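# Move yellow sponges from bench into tote near door

## Task

Transfer each yellow sponge sitting on the bench into the tote beside the door so that every one lies completely within it. The cartons must stay on the bench. The robot must not topple or finish leaning, or the task fails. A sponge counts only if it stays in the tote without the robot holding it there.

## Robot and tools

Robot: TidyBot++, a single-arm mobile manipulator. The base is 0.54 m long, 0.50 m wide and 0.38 m tall and rides on four powered casters. On top sits a seven-joint arm with a two-finger gripper. The shoulder is 0.12 m ahead of the base centre and 0.68 m above the floor. Cameras: base_camera (644x364 pinhole) and wrist_camera (644x476 fisheye, looking along the hand). A loose object may occasionally get a brief outside nudge.

Frames: the base frame has its origin on the floor below the base centre, with x forward, y left and z up. hand_pose is reported in this frame and marks the point midway between the finger pads. Its z axis runs out along the fingers, and the fingers close along its y axis. The odometry frame is the base frame as it was when the scene began. Heading is positive to the left, from -3.142 to 3.142. base_odometry only counts wheel rotation, so slip reads as travel, and it drifts a few cm and several degrees over many moves. base_tilt is in degrees, with forward and right positive, and has a fixed error of about 1 degree plus noise.

execute_actions(actions, cameras): actions is a list holding one action or none. An empty list just returns state and images. One action may contain:
- base: exactly one relative move from the current position. translate_m is straight travel in metres, forward positive, -2 to 2. strafe_m is sideways travel in metres, left positive, -2 to 2. rotate_rad is a turn in place in radians, counter-clockwise from above positive, -6.3 to 6.3.
- joints: absolute targets, each a separate named key. joint_1_rad turns the whole arm about vertical, any angle, positive is clockwise from above (opposite to rotate_rad). joint_2_rad is the shoulder, -2.249 to 2.249. joint_3_rad rolls the upper arm, any angle. joint_4_rad is the elbow, -2.579 to 2.579. joint_5_rad rolls the forearm, any angle. joint_6_rad is the wrist, -2.099 to 2.099. joint_7_rad rolls the hand, any angle; with the hand pointing down, positive is counter-clockwise from above, and at 1.57 the fingers open toward the robot's left and right. gripper_pos runs 0 (open) to 1 (closed); the pad gap is roughly 85 x (1 - gripper_pos) mm. Joints marked any angle take the short way round, so use steps under half a turn. Done tolerances are ±0.039 for joints 1-4, ±0.056 for joints 5-7, and ±0.03 for the gripper.
- speeds: optional per-action top-speed caps. translate_m and strafe_m take 0.05 to 0.5 m/s, and rotate_rad takes 0.1 to 1.57 rad/s. The maximum is the default. A base move needing over 8.667 s is refused. No action runs past 15 s.
The base and joint motions in one action start together. A key you leave out may still be driving toward an earlier target. Unknown keys or out-of-range values cause the whole call to be refused. cameras takes base_camera, wrist_camera or all; null or omitted means all, and [] means none.

wait(seconds): 0 to 10 s with no new command. It returns the same report. zoom_image(camera, region): region is [x0, y0, x1, y1] in pixels of that camera's latest full image, at most 504x504. It gives a closer look. finished_scene(scene): ends the current scene, given by its number, once the last command has been held. It cannot be reversed, and the result reports success. Replying with no tool call ends everything.

Arm geometry: the upper arm is 0.42 m, the forearm 0.31 m, and the hand 0.31 m to the hand point. With joint_1_rad=0, joint_3_rad=3.14 and joint_5_rad=0, the arm moves in the base's x-z plane. Angles from vertical (forward positive) are: upper = j2, forearm = j2 - j4, hand = j2 - j4 - j6. The forward reach from the shoulder is the sum of length x sin(angle), and the height is the sum of length x cos(angle). Joints move up to 1.39 rad/s (1.22 for joints 5-7). The arm starts folded with the hand down, projecting up to 0.08 m beyond the base front with the elbow up to 1.15 m high. A downward-pointing hand reaches at most about 0.94 m high, and only near the base. Closed fingertips extend about 20 mm past the hand point.

Reading results: base_status and joint_status describe how the last accepted action ended. done means reached; for the base it means the wheels turned the full amount, even if they slipped or were blocked. off_target means the part stopped short and may still be pushing. contact_stop or time_out means the old target is dropped and the part holds where it stopped. A blocked base shoves hard until it times out. When joint command not followed appears with a cause, the self-collision check withheld all the arm targets (the gripper still moves); those targets may be retried on later actions. No check stops the arm from hitting the base. ARM HIT means a hard hit against the base or the arm itself. For the gripper at 1, done means empty and off_target means something is gripped at the shown reading. motor_effort gives % of maximum, with the peak in brackets; it is noisy and has a fixed offset. on_its_own lists motion you did not command. A Motor temperatures line lists the arm joints in joint_positions order.

Accuracy: friction can leave joints slightly off while still reporting done, and resending the same target changes nothing. To correct, send each joint its last command plus (wanted - read). hand_pose may be a cm or two off, so trust the images. A held load makes the arm sag; never command a loaded joint to its current reading.

Avoid: driving while the arm is caught on something about 0.8 m or higher (tipping), sideways pushes on a raised hand, and pressing the arm hard into edges. Backing off or retracting the arm rights a lean. Torque faults (joints 1-4 at 104.5 N m, 5-7 at 51.3 N m) freeze the arm and gripper for 10 s; the base keeps moving. Motor heat from holding loads warns at 60 °C and causes a weak-brake fault at 75 °C. Drops, slips, slams and hard pushes are penalised, and faster robot motion is better.

Each tool is called after "Emit:" as name(argument=value, ...) on one line, values as JSON.

## Session

I'll start by looking at the current state and camera images.

Emit:
execute_actions(actions=[])

Scene clock: 0.00 s.
Motor temperatures (°C, as the motors report them): [32 29 30 28 31 35 35]
base_odometry: x=+0.000 y=+0.000 heading=+0.000 (m, m, rad; odometry frame)
base_tilt: forward=-0.2 right=-0.5 (deg)
base_status: not commanded
joint_positions: joint_1_rad=-0.033 joint_2_rad=-0.379 joint_3_rad=+3.102 joint_4_rad=-2.550 joint_5_rad=-0.030 joint_6_rad=-0.872 joint_7_rad=+1.618 gripper_pos=+0.000
joint_status: not commanded
motor_effort: joint_1_rad=+0 joint_2_rad=-2 joint_3_rad=+1 joint_4_rad=+17 joint_5_rad=+0 joint_6_rad=+2 joint_7_rad=+1 (%)
hand_pose: x=+0.2519 y=+0.0164 z=+0.5850 quat_wxyz=(-0.005, +0.998, +0.050, +0.049) (m; base frame)
pictures: base_camera, wrist_camera
Images, in order (width x height): base_camera 644x364, wrist_camera 644x476.

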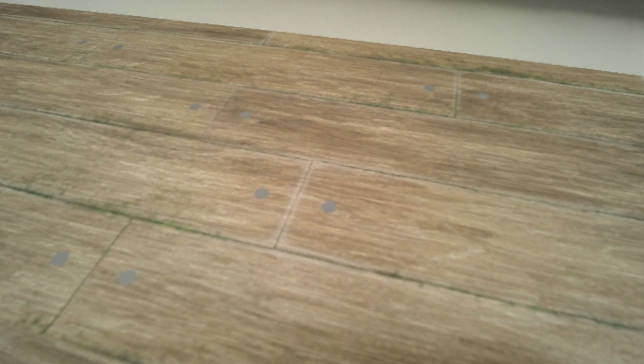

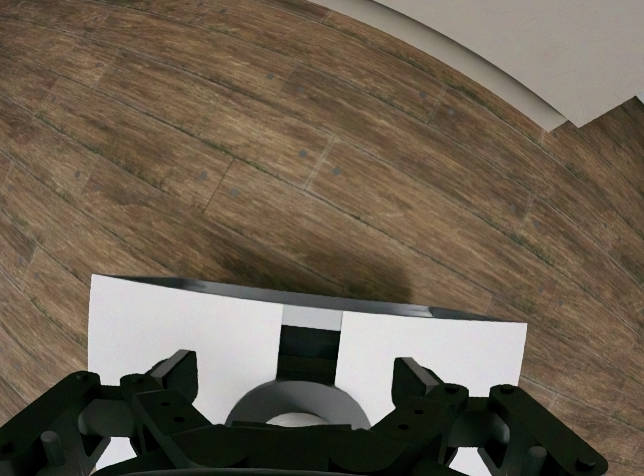

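Emit:
execute_actions(actions=[{"joints": {"joint_6_rad": 0.2}}])

Scene clock: 4.03 s.
Motor temperatures (°C, as the motors report them): [32 29 30 28 31 35 35]
base_odometry: x=+0.000 y=+0.000 heading=+0.000 (m, m, rad; odometry frame)
base_tilt: forward=-0.3 right=-0.5 (deg)
base_status: not commanded
joint_positions: joint_1_rad=-0.033 joint_2_rad=-0.379 joint_3_rad=+3.102 joint_4_rad=-2.549 joint_5_rad=-0.030 joint_6_rad=+0.174 joint_7_rad=+1.618 gripper_pos=+0.000
joint_status: all done
motor_effort: joint_1_rad=+0(1) joint_2_rad=-5(6) joint_3_rad=+2(2) joint_4_rad=+19(19) joint_5_rad=+0(0) joint_6_rad=+8(8) joint_7_rad=+1(1) (%)
hand_pose: x=+0.5050 y=+0.0279 z=+0.7668 quat_wxyz=(-0.006, +0.839, +0.039, +0.542) (m; base frame)
pictures: base_camera, wrist_camera
Images, in order (width x height): base_camera 644x364, wrist_camera 644x476.

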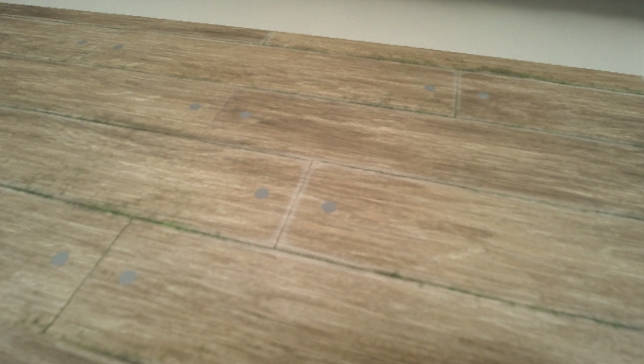

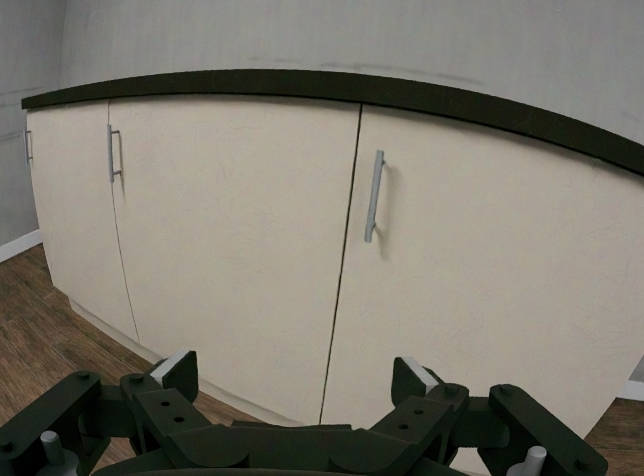

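Emit:
execute_actions(actions=[{"base": {"rotate_rad": 1.6}}])

Emit:
execute_actions(actions=[{"base": {"rotate_rad": 1.6}}])

Scene clock: 13.30 s.
Motor temperatures (°C, as the motors report them): [32 29 30 28 31 35 35]
base_odometry: x=+0.000 y=+0.000 heading=+1.598 (m, m, rad; odometry frame)
base_tilt: forward=-0.3 right=-0.5 (deg)
base_status: done
joint_positions: joint_1_rad=-0.033 joint_2_rad=-0.379 joint_3_rad=+3.102 joint_4_rad=-2.549 joint_5_rad=-0.030 joint_6_rad=+0.174 joint_7_rad=+1.618 gripper_pos=+0.000
joint_status: not commanded
motor_effort: joint_1_rad=+0(1) joint_2_rad=-6(6) joint_3_rad=+0(2) joint_4_rad=+19(19) joint_5_rad=+0(0) joint_6_rad=+8(9) joint_7_rad=+1(1) (%)
hand_pose: x=+0.5050 y=+0.0279 z=+0.7668 quat_wxyz=(-0.006, +0.839, +0.039, +0.542) (m; base frame)
pictures: base_camera, wrist_camera
Images, in order (width x height): base_camera 644x364, wrist_camera 644x476.

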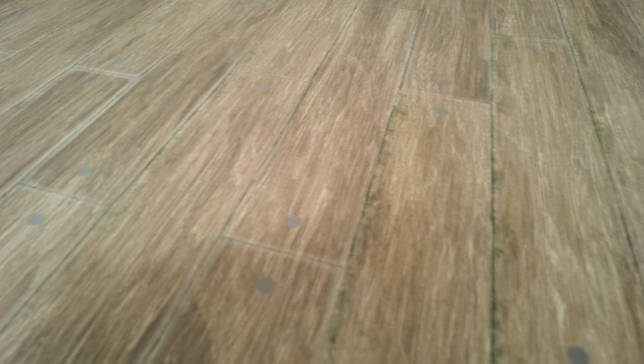

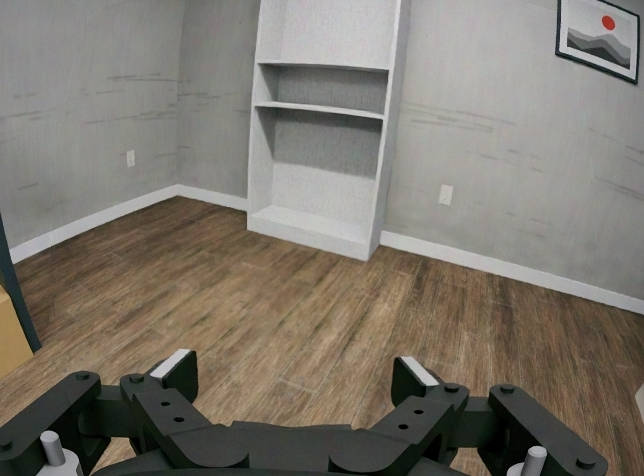

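Scene clock: 15.60 s.
Motor temperatures (°C, as the motors report them): [32 29 30 28 31 35 35]
base_odometry: x=+0.000 y=+0.000 heading=-3.087 (m, m, rad; odometry frame)
base_tilt: forward=-0.3 right=-0.5 (deg)
base_status: done
joint_positions: joint_1_rad=-0.033 joint_2_rad=-0.379 joint_3_rad=+3.102 joint_4_rad=-2.549 joint_5_rad=-0.030 joint_6_rad=+0.174 joint_7_rad=+1.618 gripper_pos=+0.000
joint_status: not commanded
motor_effort: joint_1_rad=+0(1) joint_2_rad=-6(7) joint_3_rad=+1(2) joint_4_rad=+19(19) joint_5_rad=+0(0) joint_6_rad=+9(8) joint_7_rad=+1(1) (%)
hand_pose: x=+0.5050 y=+0.0279 z=+0.7668 quat_wxyz=(-0.006, +0.839, +0.039, +0.542) (m; base frame)
pictures: base_camera, wrist_camera
Images, in order (width x height): base_camera 644x364, wrist_camera 644x476.

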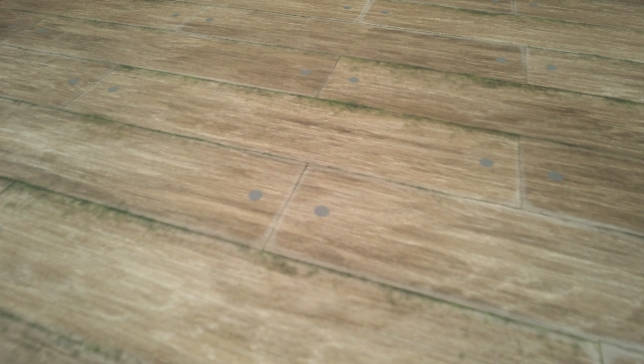

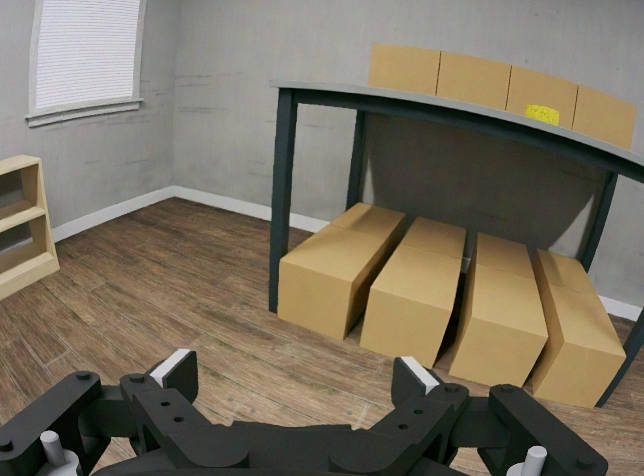

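Emit:
execute_actions(actions=[{"base": {"rotate_rad": 1.5}}])

Scene clock: 20.20 s.
Motor temperatures (°C, as the motors report them): [32 29 30 28 31 35 35]
base_odometry: x=+0.000 y=+0.000 heading=-1.589 (m, m, rad; odometry frame)
base_tilt: forward=-0.2 right=-0.4 (deg)
base_status: done
joint_positions: joint_1_rad=-0.033 joint_2_rad=-0.379 joint_3_rad=+3.102 joint_4_rad=-2.549 joint_5_rad=-0.030 joint_6_rad=+0.174 joint_7_rad=+1.618 gripper_pos=+0.000
joint_status: not commanded
motor_effort: joint_1_rad=+0(1) joint_2_rad=-5(6) joint_3_rad=+1(1) joint_4_rad=+19(19) joint_5_rad=+0(0) joint_6_rad=+9(9) joint_7_rad=+1(1) (%)
hand_pose: x=+0.5050 y=+0.0280 z=+0.7668 quat_wxyz=(-0.006, +0.839, +0.039, +0.542) (m; base frame)
pictures: base_camera, wrist_camera
Images, in order (width x height): base_camera 644x364, wrist_camera 644x476.

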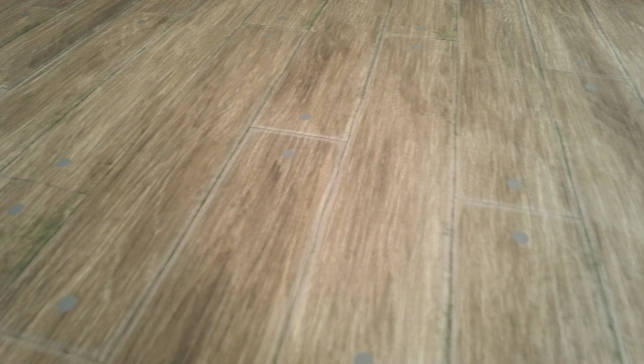

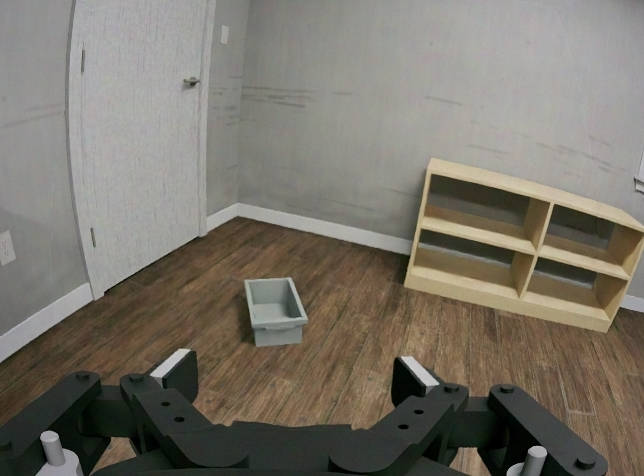

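Emit:
execute_actions(actions=[{"base": {"rotate_rad": -1.91}, "joints": {"joint_1_rad": 0.0, "joint_2_rad": 0.0, "joint_3_rad": 3.14, "joint_4_rad": -0.5, "joint_5_rad": 0.0, "joint_6_rad": -1.5, "joint_7_rad": 1.57}}])

Scene clock: 43.10 s.
Motor temperatures (°C, as the motors report them): [32 29 30 28 31 35 35]
base_odometry: x=+0.000 y=+0.000 heading=+2.786 (m, m, rad; odometry frame)
base_tilt: forward=-0.2 right=-0.4 (deg)
base_status: done
joint_positions: joint_1_rad=-0.015 joint_2_rad=-0.031 joint_3_rad=+3.130 joint_4_rad=-0.512 joint_5_rad=-0.029 joint_6_rad=-1.451 joint_7_rad=+1.598 gripper_pos=+0.000
joint_status: all done
motor_effort: joint_1_rad=+0(3) joint_2_rad=-12(19) joint_3_rad=+0(3) joint_4_rad=+14(22) joint_5_rad=+0(1) joint_6_rad=+9(9) joint_7_rad=+1(1) (%)
hand_pose: x=+0.5420 y=+0.0217 z=+1.2711 quat_wxyz=(-0.012, +0.822, +0.029, +0.569) (m; base frame)
pictures: base_camera, wrist_camera
Images, in order (width x height): base_camera 644x364, wrist_camera 644x476.

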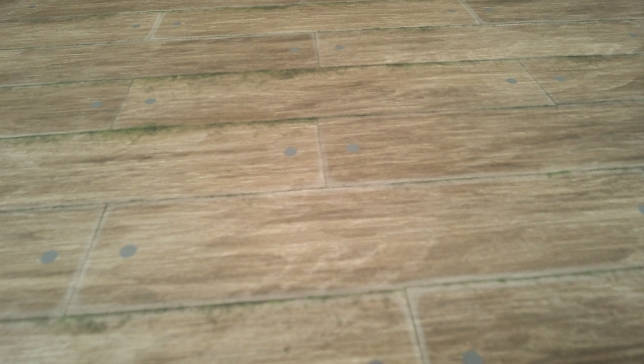

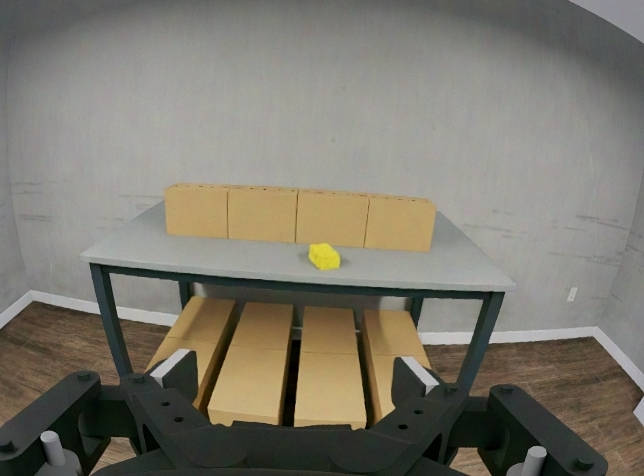

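Emit:
execute_actions(actions=[{"base": {"translate_m": 0.75}, "joints": {"joint_6_rad": -1.8}}])

Scene clock: 59.17 s.
Motor temperatures (°C, as the motors report them): [32 29 30 28 31 35 35]
base_odometry: x=-0.703 y=+0.263 heading=+2.785 (m, m, rad; odometry frame)
base_tilt: forward=-0.2 right=-0.4 (deg)
base_status: done
joint_positions: joint_1_rad=-0.015 joint_2_rad=-0.009 joint_3_rad=+3.130 joint_4_rad=-0.506 joint_5_rad=-0.028 joint_6_rad=-1.776 joint_7_rad=+1.598 gripper_pos=+0.000
joint_status: all done
motor_effort: joint_1_rad=+0(0) joint_2_rad=-11(16) joint_3_rad=+1(1) joint_4_rad=+13(14) joint_5_rad=+0(0) joint_6_rad=+7(10) joint_7_rad=+1(1) (%)
hand_pose: x=+0.5020 y=+0.0200 z=+1.1777 quat_wxyz=(-0.011, +0.907, +0.033, +0.420) (m; base frame)
pictures: base_camera, wrist_camera
Images, in order (width x height): base_camera 644x364, wrist_camera 644x476.

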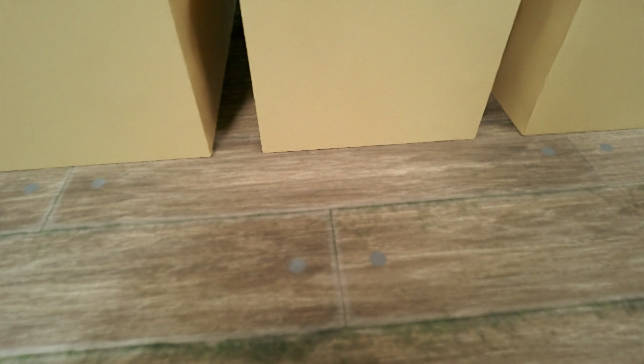

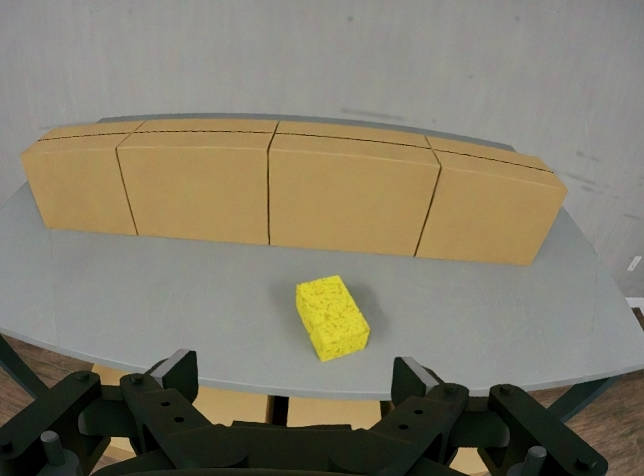

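Emit:
execute_actions(actions=[{"base": {"translate_m": 0.24}, "joints": {"joint_2_rad": 0.4, "joint_4_rad": -0.4, "joint_6_rad": -1.2}}])

Scene clock: 90.83 s.
Motor temperatures (°C, as the motors report them): [32 29 30 28 31 35 35]
base_odometry: x=-0.928 y=+0.347 heading=+2.784 (m, m, rad; odometry frame)
base_tilt: forward=-0.2 right=-0.5 (deg)
base_status: done
joint_positions: joint_1_rad=-0.015 joint_2_rad=+0.413 joint_3_rad=+3.130 joint_4_rad=-0.411 joint_5_rad=-0.028 joint_6_rad=-1.247 joint_7_rad=+1.598 gripper_pos=+0.000
joint_status: all done
motor_effort: joint_1_rad=+0(0) joint_2_rad=-34(46) joint_3_rad=+0(0) joint_4_rad=+17(20) joint_5_rad=+0(1) joint_6_rad=+8(8) joint_7_rad=+1(1) (%)
hand_pose: x=+0.7911 y=+0.0246 z=+1.1317 quat_wxyz=(-0.015, +0.860, +0.024, +0.510) (m; base frame)
pictures: base_camera, wrist_camera
Images, in order (width x height): base_camera 644x364, wrist_camera 644x476.

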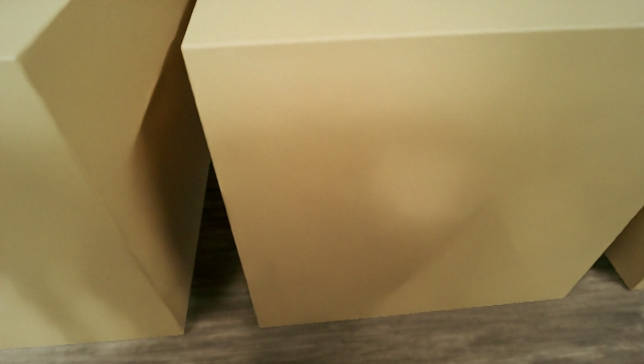

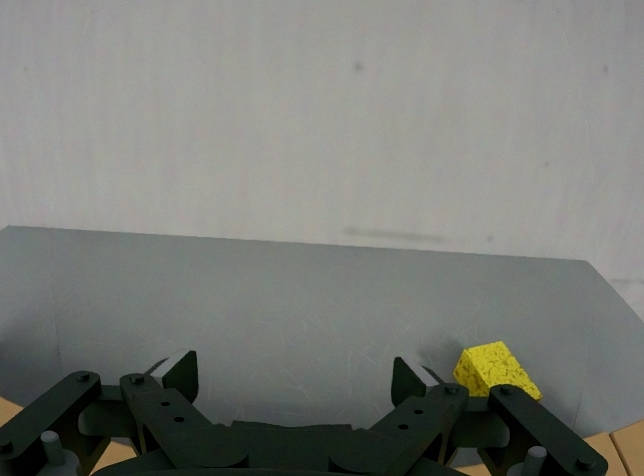

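Emit:
execute_actions(actions=[{"joints": {"joint_1_rad": -0.45, "joint_2_rad": 0.42, "joint_4_rad": -0.33}}], cameras=["wrist_camera"])

Scene clock: 94.50 s.
Motor temperatures (°C, as the motors report them): [32 29 30 28 31 35 35]
base_odometry: x=-0.928 y=+0.347 heading=+2.784 (m, m, rad; odometry frame)
base_tilt: forward=-0.2 right=-0.4 (deg)
base_status: not commanded
joint_positions: joint_1_rad=-0.440 joint_2_rad=+0.413 joint_3_rad=+3.132 joint_4_rad=-0.345 joint_5_rad=-0.026 joint_6_rad=-1.247 joint_7_rad=+1.598 gripper_pos=+0.000
joint_status: all done
motor_effort: joint_1_rad=+0(2) joint_2_rad=-34(35) joint_3_rad=+1(1) joint_4_rad=+16(16) joint_5_rad=+0(1) joint_6_rad=+8(9) joint_7_rad=+1(1) (%)
hand_pose: x=+0.7172 y=+0.2956 z=+1.1646 quat_wxyz=(-0.126, +0.819, +0.201, +0.523) (m; base frame)
pictures: wrist_camera
Images, in order (width x height): wrist_camera 644x476.

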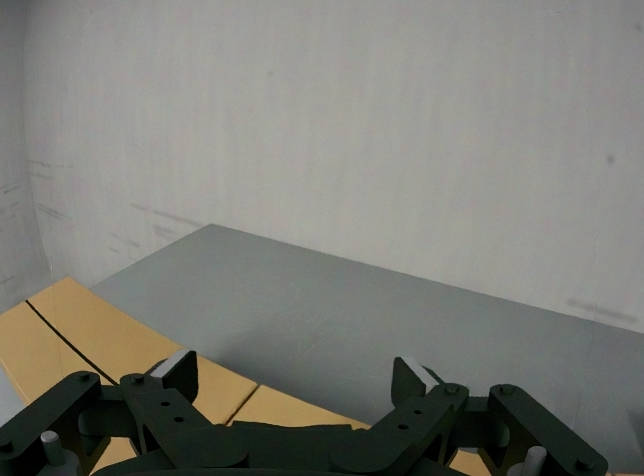

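Emit:
execute_actions(actions=[{"joints": {"joint_1_rad": 0.02, "joint_2_rad": -0.03, "joint_3_rad": 3.14, "joint_4_rad": -0.82, "joint_5_rad": 0.0, "joint_6_rad": -1.97, "joint_7_rad": 1.9}}], cameras=["wrist_camera"])

Scene clock: 125.43 s.
Motor temperatures (°C, as the motors report them): [32 30 30 29 31 35 35]
base_odometry: x=-0.928 y=+0.347 heading=+2.784 (m, m, rad; odometry frame)
base_tilt: forward=-0.2 right=-0.4 (deg)
base_status: not commanded
joint_positions: joint_1_rad=+0.003 joint_2_rad=-0.015 joint_3_rad=+3.140 joint_4_rad=-0.806 joint_5_rad=-0.023 joint_6_rad=-1.927 joint_7_rad=+1.873 gripper_pos=+0.000
joint_status: all done
motor_effort: joint_1_rad=+0(7) joint_2_rad=-17(36) joint_3_rad=+1(7) joint_4_rad=+15(18) joint_5_rad=+0(8) joint_6_rad=+4(8) joint_7_rad=+1(4) (%)
hand_pose: x=+0.4641 y=+0.0075 z=+1.0401 quat_wxyz=(+0.022, +0.966, +0.153, +0.210) (m; base frame)
pictures: wrist_camera
Images, in order (width x height): wrist_camera 644x476.

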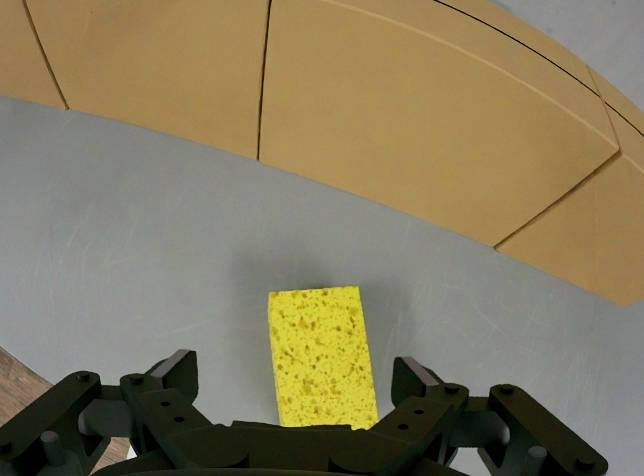

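Emit:
execute_actions(actions=[{"joints": {"joint_1_rad": 0.079, "joint_2_rad": -0.145, "joint_4_rad": -1.186, "joint_6_rad": -1.635, "joint_7_rad": 2.03}}], cameras=["wrist_camera"])

Scene clock: 142.50 s.
Motor temperatures (°C, as the motors report them): [32 30 30 29 31 35 35]
base_odometry: x=-0.928 y=+0.347 heading=+2.784 (m, m, rad; odometry frame)
base_tilt: forward=-0.2 right=-0.5 (deg)
base_status: not commanded
joint_positions: joint_1_rad=+0.060 joint_2_rad=-0.115 joint_3_rad=+3.140 joint_4_rad=-1.174 joint_5_rad=-0.023 joint_6_rad=-1.684 joint_7_rad=+2.002 gripper_pos=+0.000
joint_status: all done
motor_effort: joint_1_rad=+0(0) joint_2_rad=-13(15) joint_3_rad=+1(0) joint_4_rad=+17(17) joint_5_rad=+0(0) joint_6_rad=+4(5) joint_7_rad=+1(1) (%)
hand_pose: x=+0.4655 y=-0.0117 z=+0.9667 quat_wxyz=(+0.037, +0.962, +0.185, +0.194) (m; base frame)
pictures: wrist_camera
Images, in order (width x height): wrist_camera 644x476.

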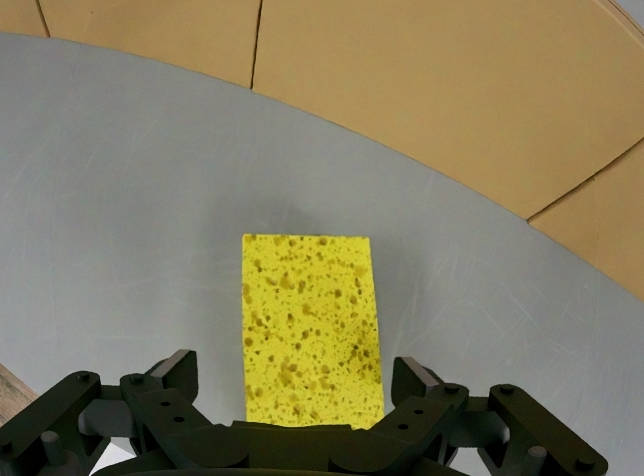

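Emit:
execute_actions(actions=[{"joints": {"joint_1_rad": 0.097, "joint_4_rad": -1.362, "joint_6_rad": -1.463, "joint_7_rad": 2.05}}], cameras=["wrist_camera"])

Scene clock: 153.07 s.
Motor temperatures (°C, as the motors report them): [32 30 30 29 31 35 35]
base_odometry: x=-0.928 y=+0.347 heading=+2.784 (m, m, rad; odometry frame)
base_tilt: forward=-0.2 right=-0.5 (deg)
base_status: not commanded
joint_positions: joint_1_rad=+0.077 joint_2_rad=-0.139 joint_3_rad=+3.140 joint_4_rad=-1.340 joint_5_rad=-0.023 joint_6_rad=-1.501 joint_7_rad=+2.022 gripper_pos=+0.000
joint_status: all done
motor_effort: joint_1_rad=+0(1) joint_2_rad=-10(15) joint_3_rad=+1(2) joint_4_rad=+14(18) joint_5_rad=+1(5) joint_6_rad=+3(4) joint_7_rad=+1(1) (%)
hand_pose: x=+0.4857 y=-0.0193 z=+0.9309 quat_wxyz=(+0.046, +0.958, +0.184, +0.214) (m; base frame)
pictures: wrist_camera
Images, in order (width x height): wrist_camera 644x476.

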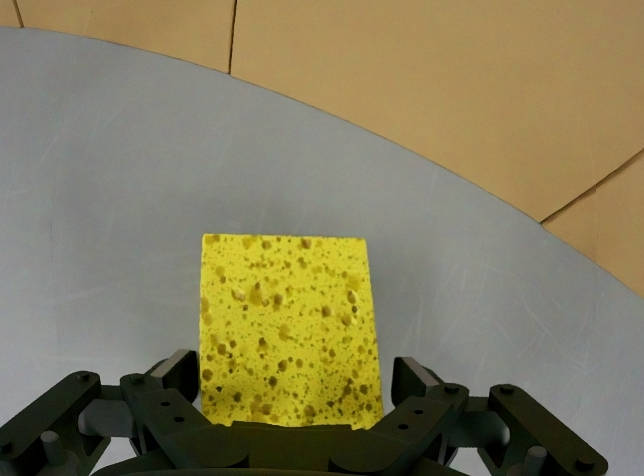

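Emit:
execute_actions(actions=[{"joints": {"joint_4_rad": -1.335, "gripper_pos": 1.0}}], cameras=["wrist_camera"])

Scene clock: 156.73 s.
Motor temperatures (°C, as the motors report them): [32 30 30 29 31 35 35]
base_odometry: x=-0.928 y=+0.347 heading=+2.784 (m, m, rad; odometry frame)
base_tilt: forward=-0.2 right=-0.4 (deg)
base_status: not commanded
joint_positions: joint_1_rad=+0.078 joint_2_rad=-0.143 joint_3_rad=+3.140 joint_4_rad=-1.328 joint_5_rad=-0.023 joint_6_rad=-1.500 joint_7_rad=+2.022 gripper_pos=+0.369
joint_status: gripper_pos off_target (ended at +0.369, target +1.000); the others done
motor_effort: joint_1_rad=+0(1) joint_2_rad=-13(14) joint_3_rad=+1(2) joint_4_rad=+16(19) joint_5_rad=+1(3) joint_6_rad=+4(4) joint_7_rad=+1(1) (%)
hand_pose: x=+0.4872 y=-0.0197 z=+0.9373 quat_wxyz=(+0.048, +0.957, +0.183, +0.221) (m; base frame)
pictures: wrist_camera
Images, in order (width x height): wrist_camera 644x476.

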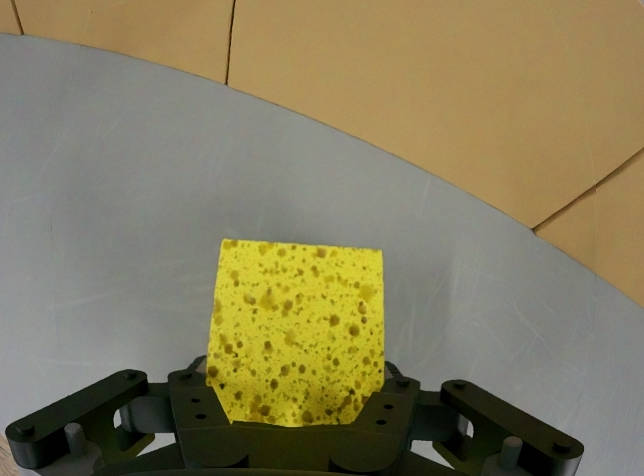

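Emit:
execute_actions(actions=[{"base": {"translate_m": -0.3}, "joints": {"joint_1_rad": 0.0, "joint_2_rad": -0.1, "joint_4_rad": -0.95, "joint_6_rad": -1.75}}], cameras=["wrist_camera"])

Scene clock: 197.43 s.
Motor temperatures (°C, as the motors report them): [32 30 30 29 31 35 35]
base_odometry: x=-0.646 y=+0.242 heading=+2.784 (m, m, rad; odometry frame)
base_tilt: forward=-0.2 right=-0.5 (deg)
base_status: done
joint_positions: joint_1_rad=+0.019 joint_2_rad=-0.115 joint_3_rad=+3.140 joint_4_rad=-0.961 joint_5_rad=-0.023 joint_6_rad=-1.705 joint_7_rad=+2.022 gripper_pos=+0.369
joint_status: all done
motor_effort: joint_1_rad=+0(1) joint_2_rad=-12(16) joint_3_rad=+1(3) joint_4_rad=+15(20) joint_5_rad=+0(1) joint_6_rad=+5(6) joint_7_rad=+1(1) (%)
hand_pose: x=+0.4793 y=+0.0021 z=+1.0497 quat_wxyz=(+0.058, +0.933, +0.210, +0.285) (m; base frame)
pictures: wrist_camera
Images, in order (width x height): wrist_camera 644x476.

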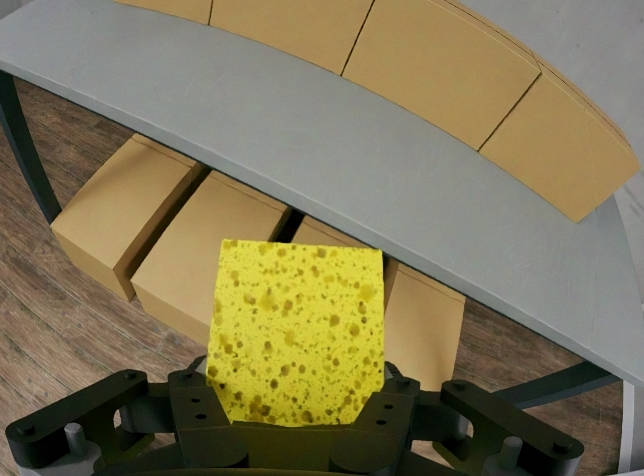

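Emit:
execute_actions(actions=[{"base": {"rotate_rad": 2.36}, "joints": {"joint_7_rad": 1.55, "joint_6_rad": -1.55}}])

Scene clock: 202.57 s.
Motor temperatures (°C, as the motors report them): [32 30 30 29 31 35 35]
base_odometry: x=-0.646 y=+0.242 heading=-1.141 (m, m, rad; odometry frame)
base_tilt: forward=-0.2 right=-0.5 (deg)
base_status: done
joint_positions: joint_1_rad=+0.013 joint_2_rad=-0.110 joint_3_rad=+3.140 joint_4_rad=-0.961 joint_5_rad=-0.022 joint_6_rad=-1.589 joint_7_rad=+1.558 gripper_pos=+0.369
joint_status: all done
motor_effort: joint_1_rad=+0(1) joint_2_rad=-14(17) joint_3_rad=+1(1) joint_4_rad=+17(17) joint_5_rad=+0(1) joint_6_rad=+6(6) joint_7_rad=+1(0) (%)
hand_pose: x=+0.5101 y=+0.0039 z=+1.0692 quat_wxyz=(-0.011, +0.939, -0.007, +0.343) (m; base frame)
pictures: base_camera, wrist_camera
Images, in order (width x height): base_camera 644x364, wrist_camera 644x476.

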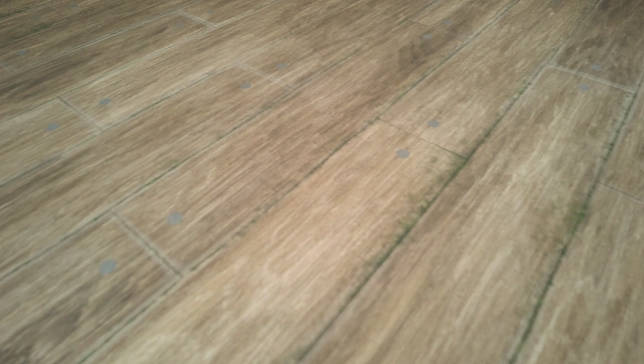

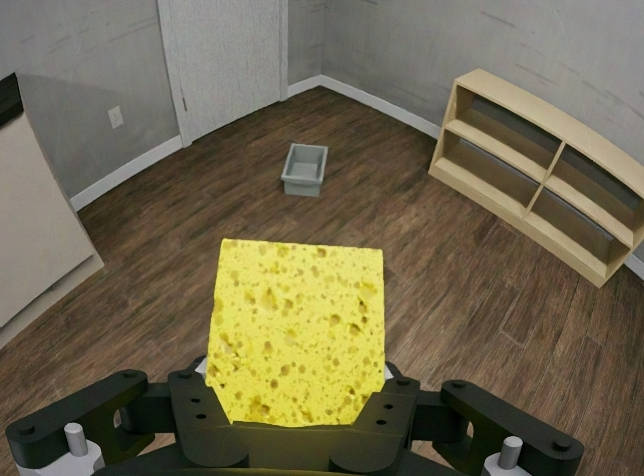

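Emit:
execute_actions(actions=[{"base": {"translate_m": 1.38}, "joints": {"joint_2_rad": 0.85, "joint_4_rad": -2.2, "joint_6_rad": 0.35}}])

Scene clock: 216.60 s.
Motor temperatures (°C, as the motors report them): [32 30 30 29 31 35 35]
base_odometry: x=-0.069 y=-1.012 heading=-1.140 (m, m, rad; odometry frame)
base_tilt: forward=-0.2 right=-0.4 (deg)
base_status: done
joint_positions: joint_1_rad=+0.013 joint_2_rad=+0.828 joint_3_rad=+3.140 joint_4_rad=-2.189 joint_5_rad=-0.022 joint_6_rad=+0.303 joint_7_rad=+1.558 gripper_pos=+0.369
joint_status: all done
motor_effort: joint_1_rad=-1(1) joint_2_rad=-34(38) joint_3_rad=+0(0) joint_4_rad=+5(20) joint_5_rad=+0(1) joint_6_rad=+4(7) joint_7_rad=+1(1) (%)
hand_pose: x=+0.5968 y=-0.0061 z=+0.3711 quat_wxyz=(+0.000, +0.977, -0.023, +0.212) (m; base frame)
pictures: base_camera, wrist_camera
Images, in order (width x height): base_camera 644x364, wrist_camera 644x476.

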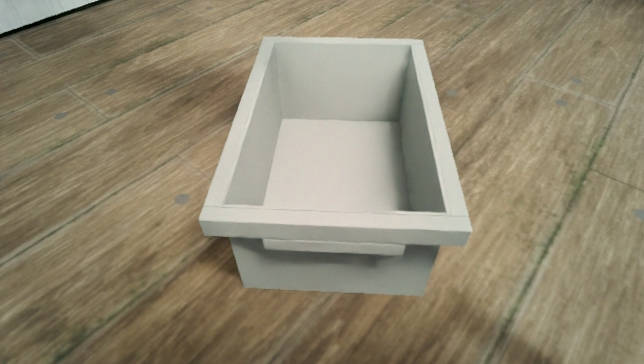

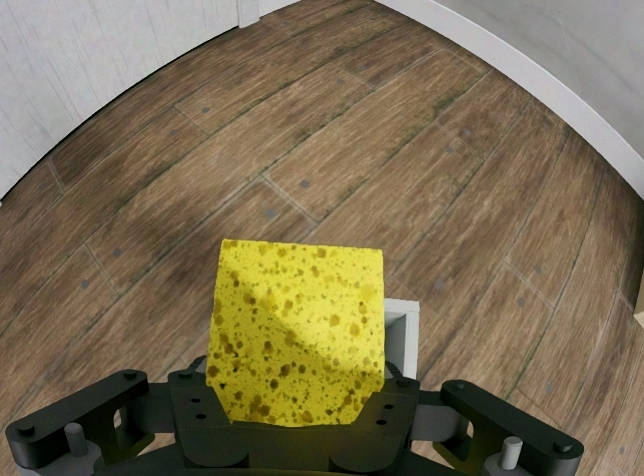

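Emit:
execute_actions(actions=[{"joints": {"joint_1_rad": 0.055, "joint_2_rad": 1.39, "joint_4_rad": -1.89, "joint_6_rad": 0.61}}])

Scene clock: 251.03 s.
Motor temperatures (°C, as the motors report them): [32 30 30 29 31 35 35]
base_odometry: x=-0.069 y=-1.012 heading=-1.140 (m, m, rad; odometry frame)
base_tilt: forward=-0.2 right=-0.5 (deg)
base_status: not commanded
joint_positions: joint_1_rad=+0.036 joint_2_rad=+1.374 joint_3_rad=+3.140 joint_4_rad=-1.905 joint_5_rad=-0.022 joint_6_rad=+0.560 joint_7_rad=+1.558 gripper_pos=+0.369
joint_status: all done
motor_effort: joint_1_rad=+0(0) joint_2_rad=-39(42) joint_3_rad=+0(0) joint_4_rad=+1(7) joint_5_rad=+0(0) joint_6_rad=+4(4) joint_7_rad=+1(1) (%)
hand_pose: x=+0.6154 y=-0.0196 z=+0.1686 quat_wxyz=(+0.006, +0.977, -0.035, +0.209) (m; base frame)
pictures: base_camera, wrist_camera
Images, in order (width x height): base_camera 644x364, wrist_camera 644x476.

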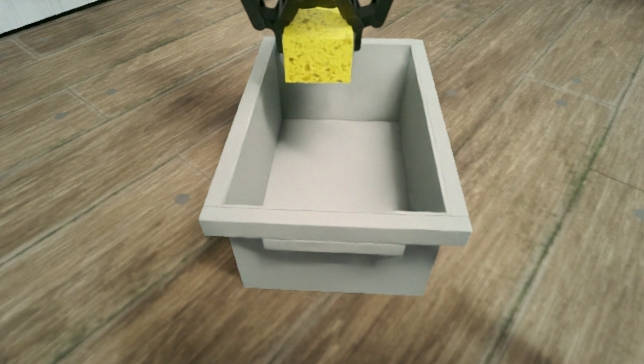

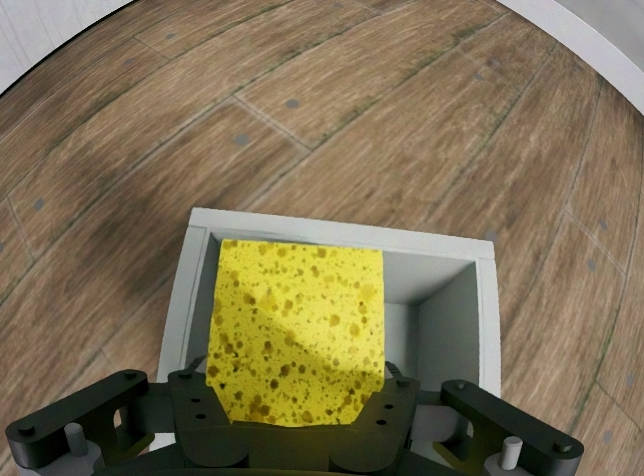

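Emit:
execute_actions(actions=[{"joints": {"joint_1_rad": 0.099, "joint_2_rad": 1.3, "joint_4_rad": -1.712, "joint_6_rad": 0.07, "joint_7_rad": 3.14}}])

Scene clock: 285.90 s.
Motor temperatures (°C, as the motors report them): [32 31 30 29 31 35 35]
base_odometry: x=-0.069 y=-1.012 heading=-1.140 (m, m, rad; odometry frame)
base_tilt: forward=-0.2 right=-0.5 (deg)
base_status: not commanded
joint_positions: joint_1_rad=+0.081 joint_2_rad=+1.325 joint_3_rad=+3.140 joint_4_rad=-1.723 joint_5_rad=-0.022 joint_6_rad=+0.116 joint_7_rad=+3.132 gripper_pos=+0.369
joint_status: all done
motor_effort: joint_1_rad=+0(0) joint_2_rad=-42(41) joint_3_rad=-1(0) joint_4_rad=+4(5) joint_5_rad=+0(0) joint_6_rad=+2(4) joint_7_rad=+1(0) (%)
hand_pose: x=+0.6192 y=-0.0390 z=+0.1665 quat_wxyz=(+0.076, +0.742, +0.663, +0.071) (m; base frame)
pictures: base_camera, wrist_camera
Images, in order (width x height): base_camera 644x364, wrist_camera 644x476.

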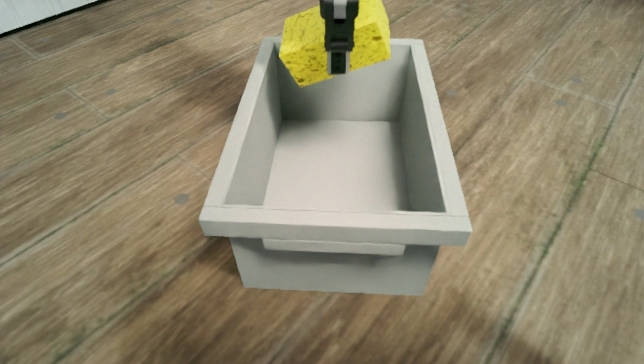

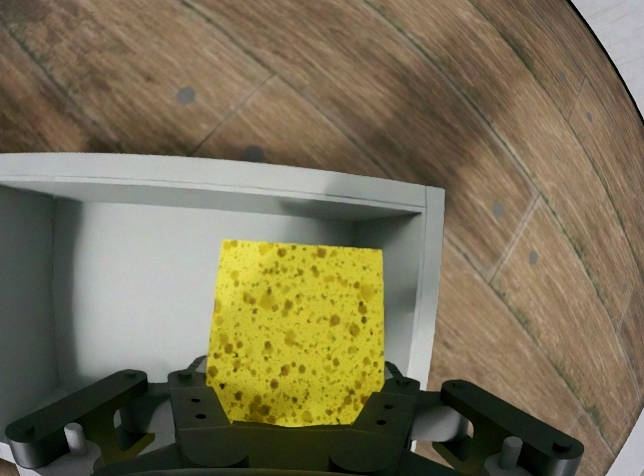

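Emit:
execute_actions(actions=[{"joints": {"joint_2_rad": 1.57, "joint_4_rad": -1.571, "joint_6_rad": 0.255}}])

Scene clock: 293.73 s.
Motor temperatures (°C, as the motors report them): [32 31 30 29 31 35 35]
base_odometry: x=-0.069 y=-1.012 heading=-1.140 (m, m, rad; odometry frame)
base_tilt: forward=-0.2 right=-0.5 (deg)
base_status: not commanded
joint_positions: joint_1_rad=+0.081 joint_2_rad=+1.565 joint_3_rad=+3.140 joint_4_rad=-1.585 joint_5_rad=-0.022 joint_6_rad=+0.205 joint_7_rad=+3.132 gripper_pos=+0.369
joint_status: all done
motor_effort: joint_1_rad=+0(0) joint_2_rad=-41(44) joint_3_rad=+0(0) joint_4_rad=+2(5) joint_5_rad=+0(0) joint_6_rad=+2(2) joint_7_rad=+1(1) (%)
hand_pose: x=+0.5965 y=-0.0378 z=+0.0646 quat_wxyz=(+0.072, +0.742, +0.663, +0.067) (m; base frame)
pictures: base_camera, wrist_camera
Images, in order (width x height): base_camera 644x364, wrist_camera 644x476.

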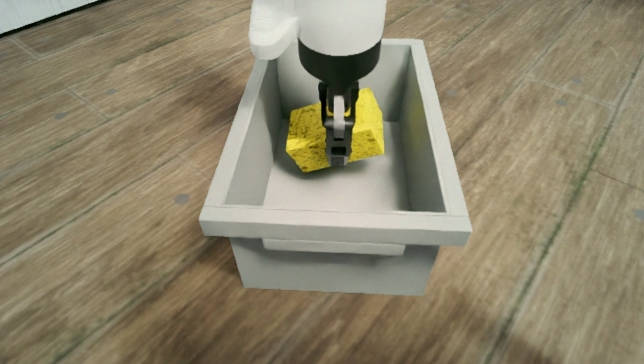

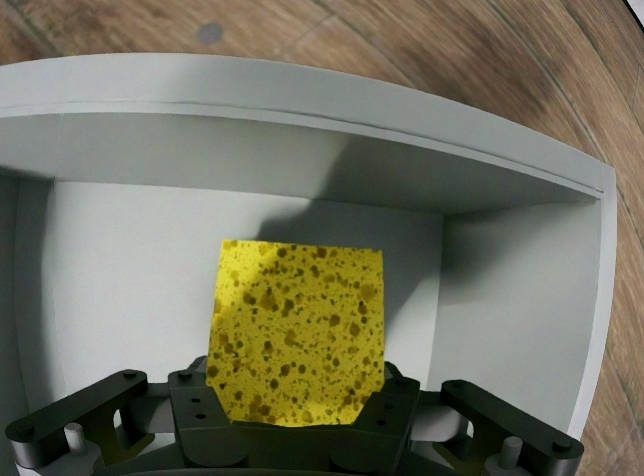

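Emit:
execute_actions(actions=[{"joints": {"gripper_pos": 0.12}}])

Scene clock: 296.10 s.
Motor temperatures (°C, as the motors report them): [32 31 30 28 31 35 35]
base_odometry: x=-0.069 y=-1.012 heading=-1.140 (m, m, rad; odometry frame)
base_tilt: forward=-0.2 right=-0.5 (deg)
base_status: not commanded
joint_positions: joint_1_rad=+0.081 joint_2_rad=+1.565 joint_3_rad=+3.140 joint_4_rad=-1.585 joint_5_rad=-0.022 joint_6_rad=+0.205 joint_7_rad=+3.132 gripper_pos=+0.120
joint_status: all done
motor_effort: joint_1_rad=+0(0) joint_2_rad=-40(41) joint_3_rad=+0(0) joint_4_rad=+2(2) joint_5_rad=+0(0) joint_6_rad=+2(1) joint_7_rad=+1(1) (%)
hand_pose: x=+0.5965 y=-0.0378 z=+0.0646 quat_wxyz=(+0.072, +0.742, +0.663, +0.067) (m; base frame)
pictures: base_camera, wrist_camera
Images, in order (width x height): base_camera 644x364, wrist_camera 644x476.

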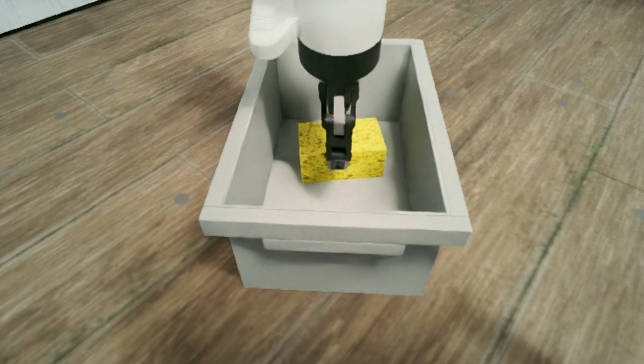

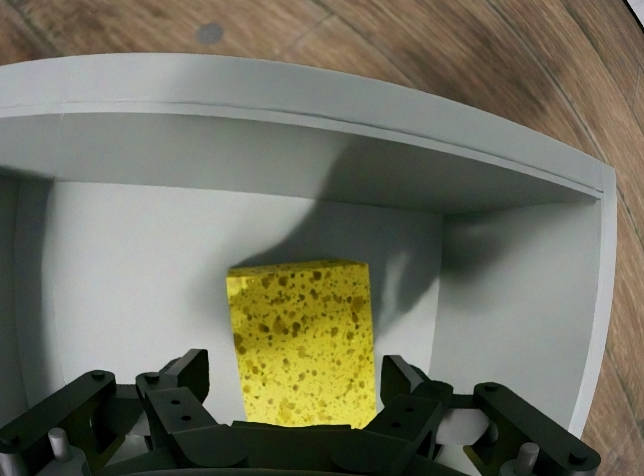

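Emit:
execute_actions(actions=[{"joints": {"joint_2_rad": 0.95, "joint_4_rad": -2.2}}], cameras=["base_camera"])

Emit:
execute_actions(actions=[{"base": {"rotate_rad": -2.27}, "joints": {"joint_1_rad": -0.02, "joint_2_rad": -0.02, "joint_4_rad": -0.5, "joint_6_rad": -1.55, "joint_7_rad": 1.55, "gripper_pos": 0.0}}])

Scene clock: 310.90 s.
Motor temperatures (°C, as the motors report them): [32 32 30 28 31 35 35]
base_odometry: x=-0.069 y=-1.012 heading=-1.140 (m, m, rad; odometry frame)
base_tilt: forward=-0.2 right=-0.4 (deg)
base_status: not commanded
joint_positions: joint_1_rad=+0.081 joint_2_rad=+0.974 joint_3_rad=+3.140 joint_4_rad=-2.190 joint_5_rad=-0.022 joint_6_rad=+0.206 joint_7_rad=+3.132 gripper_pos=+0.120
joint_status: all done
motor_effort: joint_1_rad=+0(0) joint_2_rad=-34(44) joint_3_rad=+0(1) joint_4_rad=+2(2) joint_5_rad=+0(0) joint_6_rad=+1(2) joint_7_rad=+1(1) (%)
hand_pose: x=+0.5153 y=-0.0314 z=+0.2980 quat_wxyz=(+0.067, +0.742, +0.664, +0.062) (m; base frame)
pictures: base_camera
Images, in order (width x height): base_camera 644x364.

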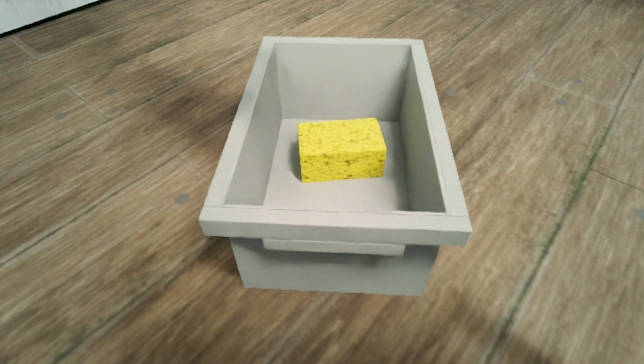

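Scene clock: 313.83 s.
Motor temperatures (°C, as the motors report them): [32 32 30 28 31 35 35]
base_odometry: x=-0.069 y=-1.012 heading=+2.875 (m, m, rad; odometry frame)
base_tilt: forward=-0.2 right=-0.5 (deg)
base_status: done
joint_positions: joint_1_rad=-0.002 joint_2_rad=-0.014 joint_3_rad=+3.151 joint_4_rad=-0.506 joint_5_rad=-0.019 joint_6_rad=-1.502 joint_7_rad=+1.576 gripper_pos=+0.000
joint_status: all done
motor_effort: joint_1_rad=+0(6) joint_2_rad=-13(47) joint_3_rad=+1(4) joint_4_rad=+14(20) joint_5_rad=+0(2) joint_6_rad=+9(8) joint_7_rad=+1(1) (%)
hand_pose: x=+0.5459 y=+0.0040 z=+1.2516 quat_wxyz=(-0.005, +0.840, +0.004, +0.543) (m; base frame)
pictures: base_camera, wrist_camera
Images, in order (width x height): base_camera 644x364, wrist_camera 644x476.

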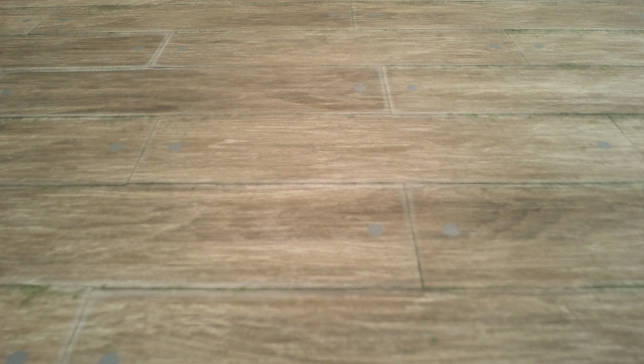

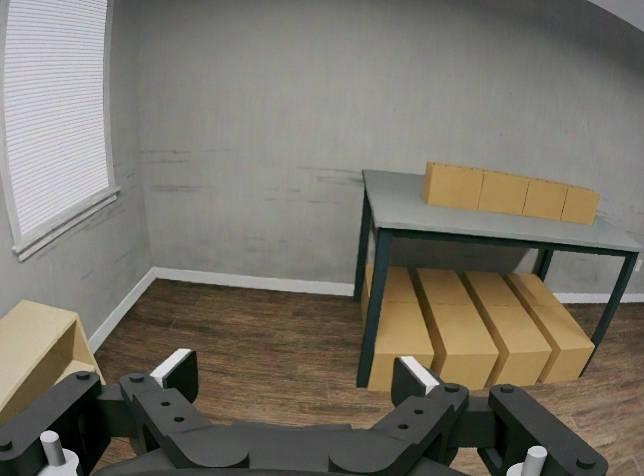

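Emit:
execute_actions(actions=[{"base": {"translate_m": 1.1}}])

Scene clock: 330.13 s.
Motor temperatures (°C, as the motors report them): [32 32 30 29 31 35 35]
base_odometry: x=-1.129 y=-0.720 heading=+2.874 (m, m, rad; odometry frame)
base_tilt: forward=-0.2 right=-0.5 (deg)
base_status: done
joint_positions: joint_1_rad=-0.002 joint_2_rad=-0.016 joint_3_rad=+3.151 joint_4_rad=-0.506 joint_5_rad=-0.019 joint_6_rad=-1.503 joint_7_rad=+1.576 gripper_pos=+0.000
joint_status: not commanded
motor_effort: joint_1_rad=+0(0) joint_2_rad=-15(19) joint_3_rad=+1(1) joint_4_rad=+15(14) joint_5_rad=+0(0) joint_6_rad=+8(9) joint_7_rad=+1(1) (%)
hand_pose: x=+0.5444 y=+0.0041 z=+1.2524 quat_wxyz=(-0.005, +0.840, +0.004, +0.543) (m; base frame)
pictures: base_camera, wrist_camera
Images, in order (width x height): base_camera 644x364, wrist_camera 644x476.

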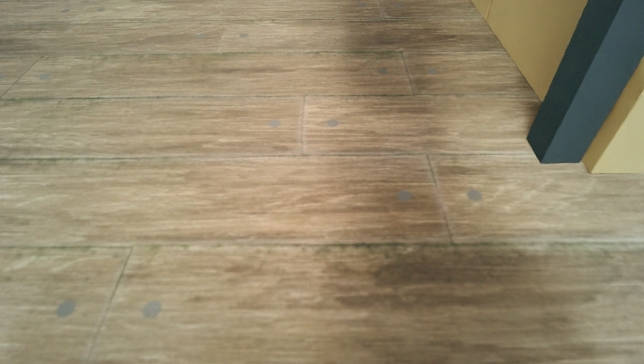

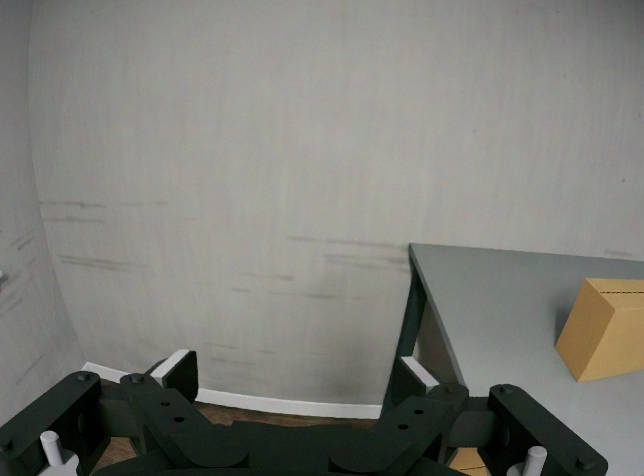

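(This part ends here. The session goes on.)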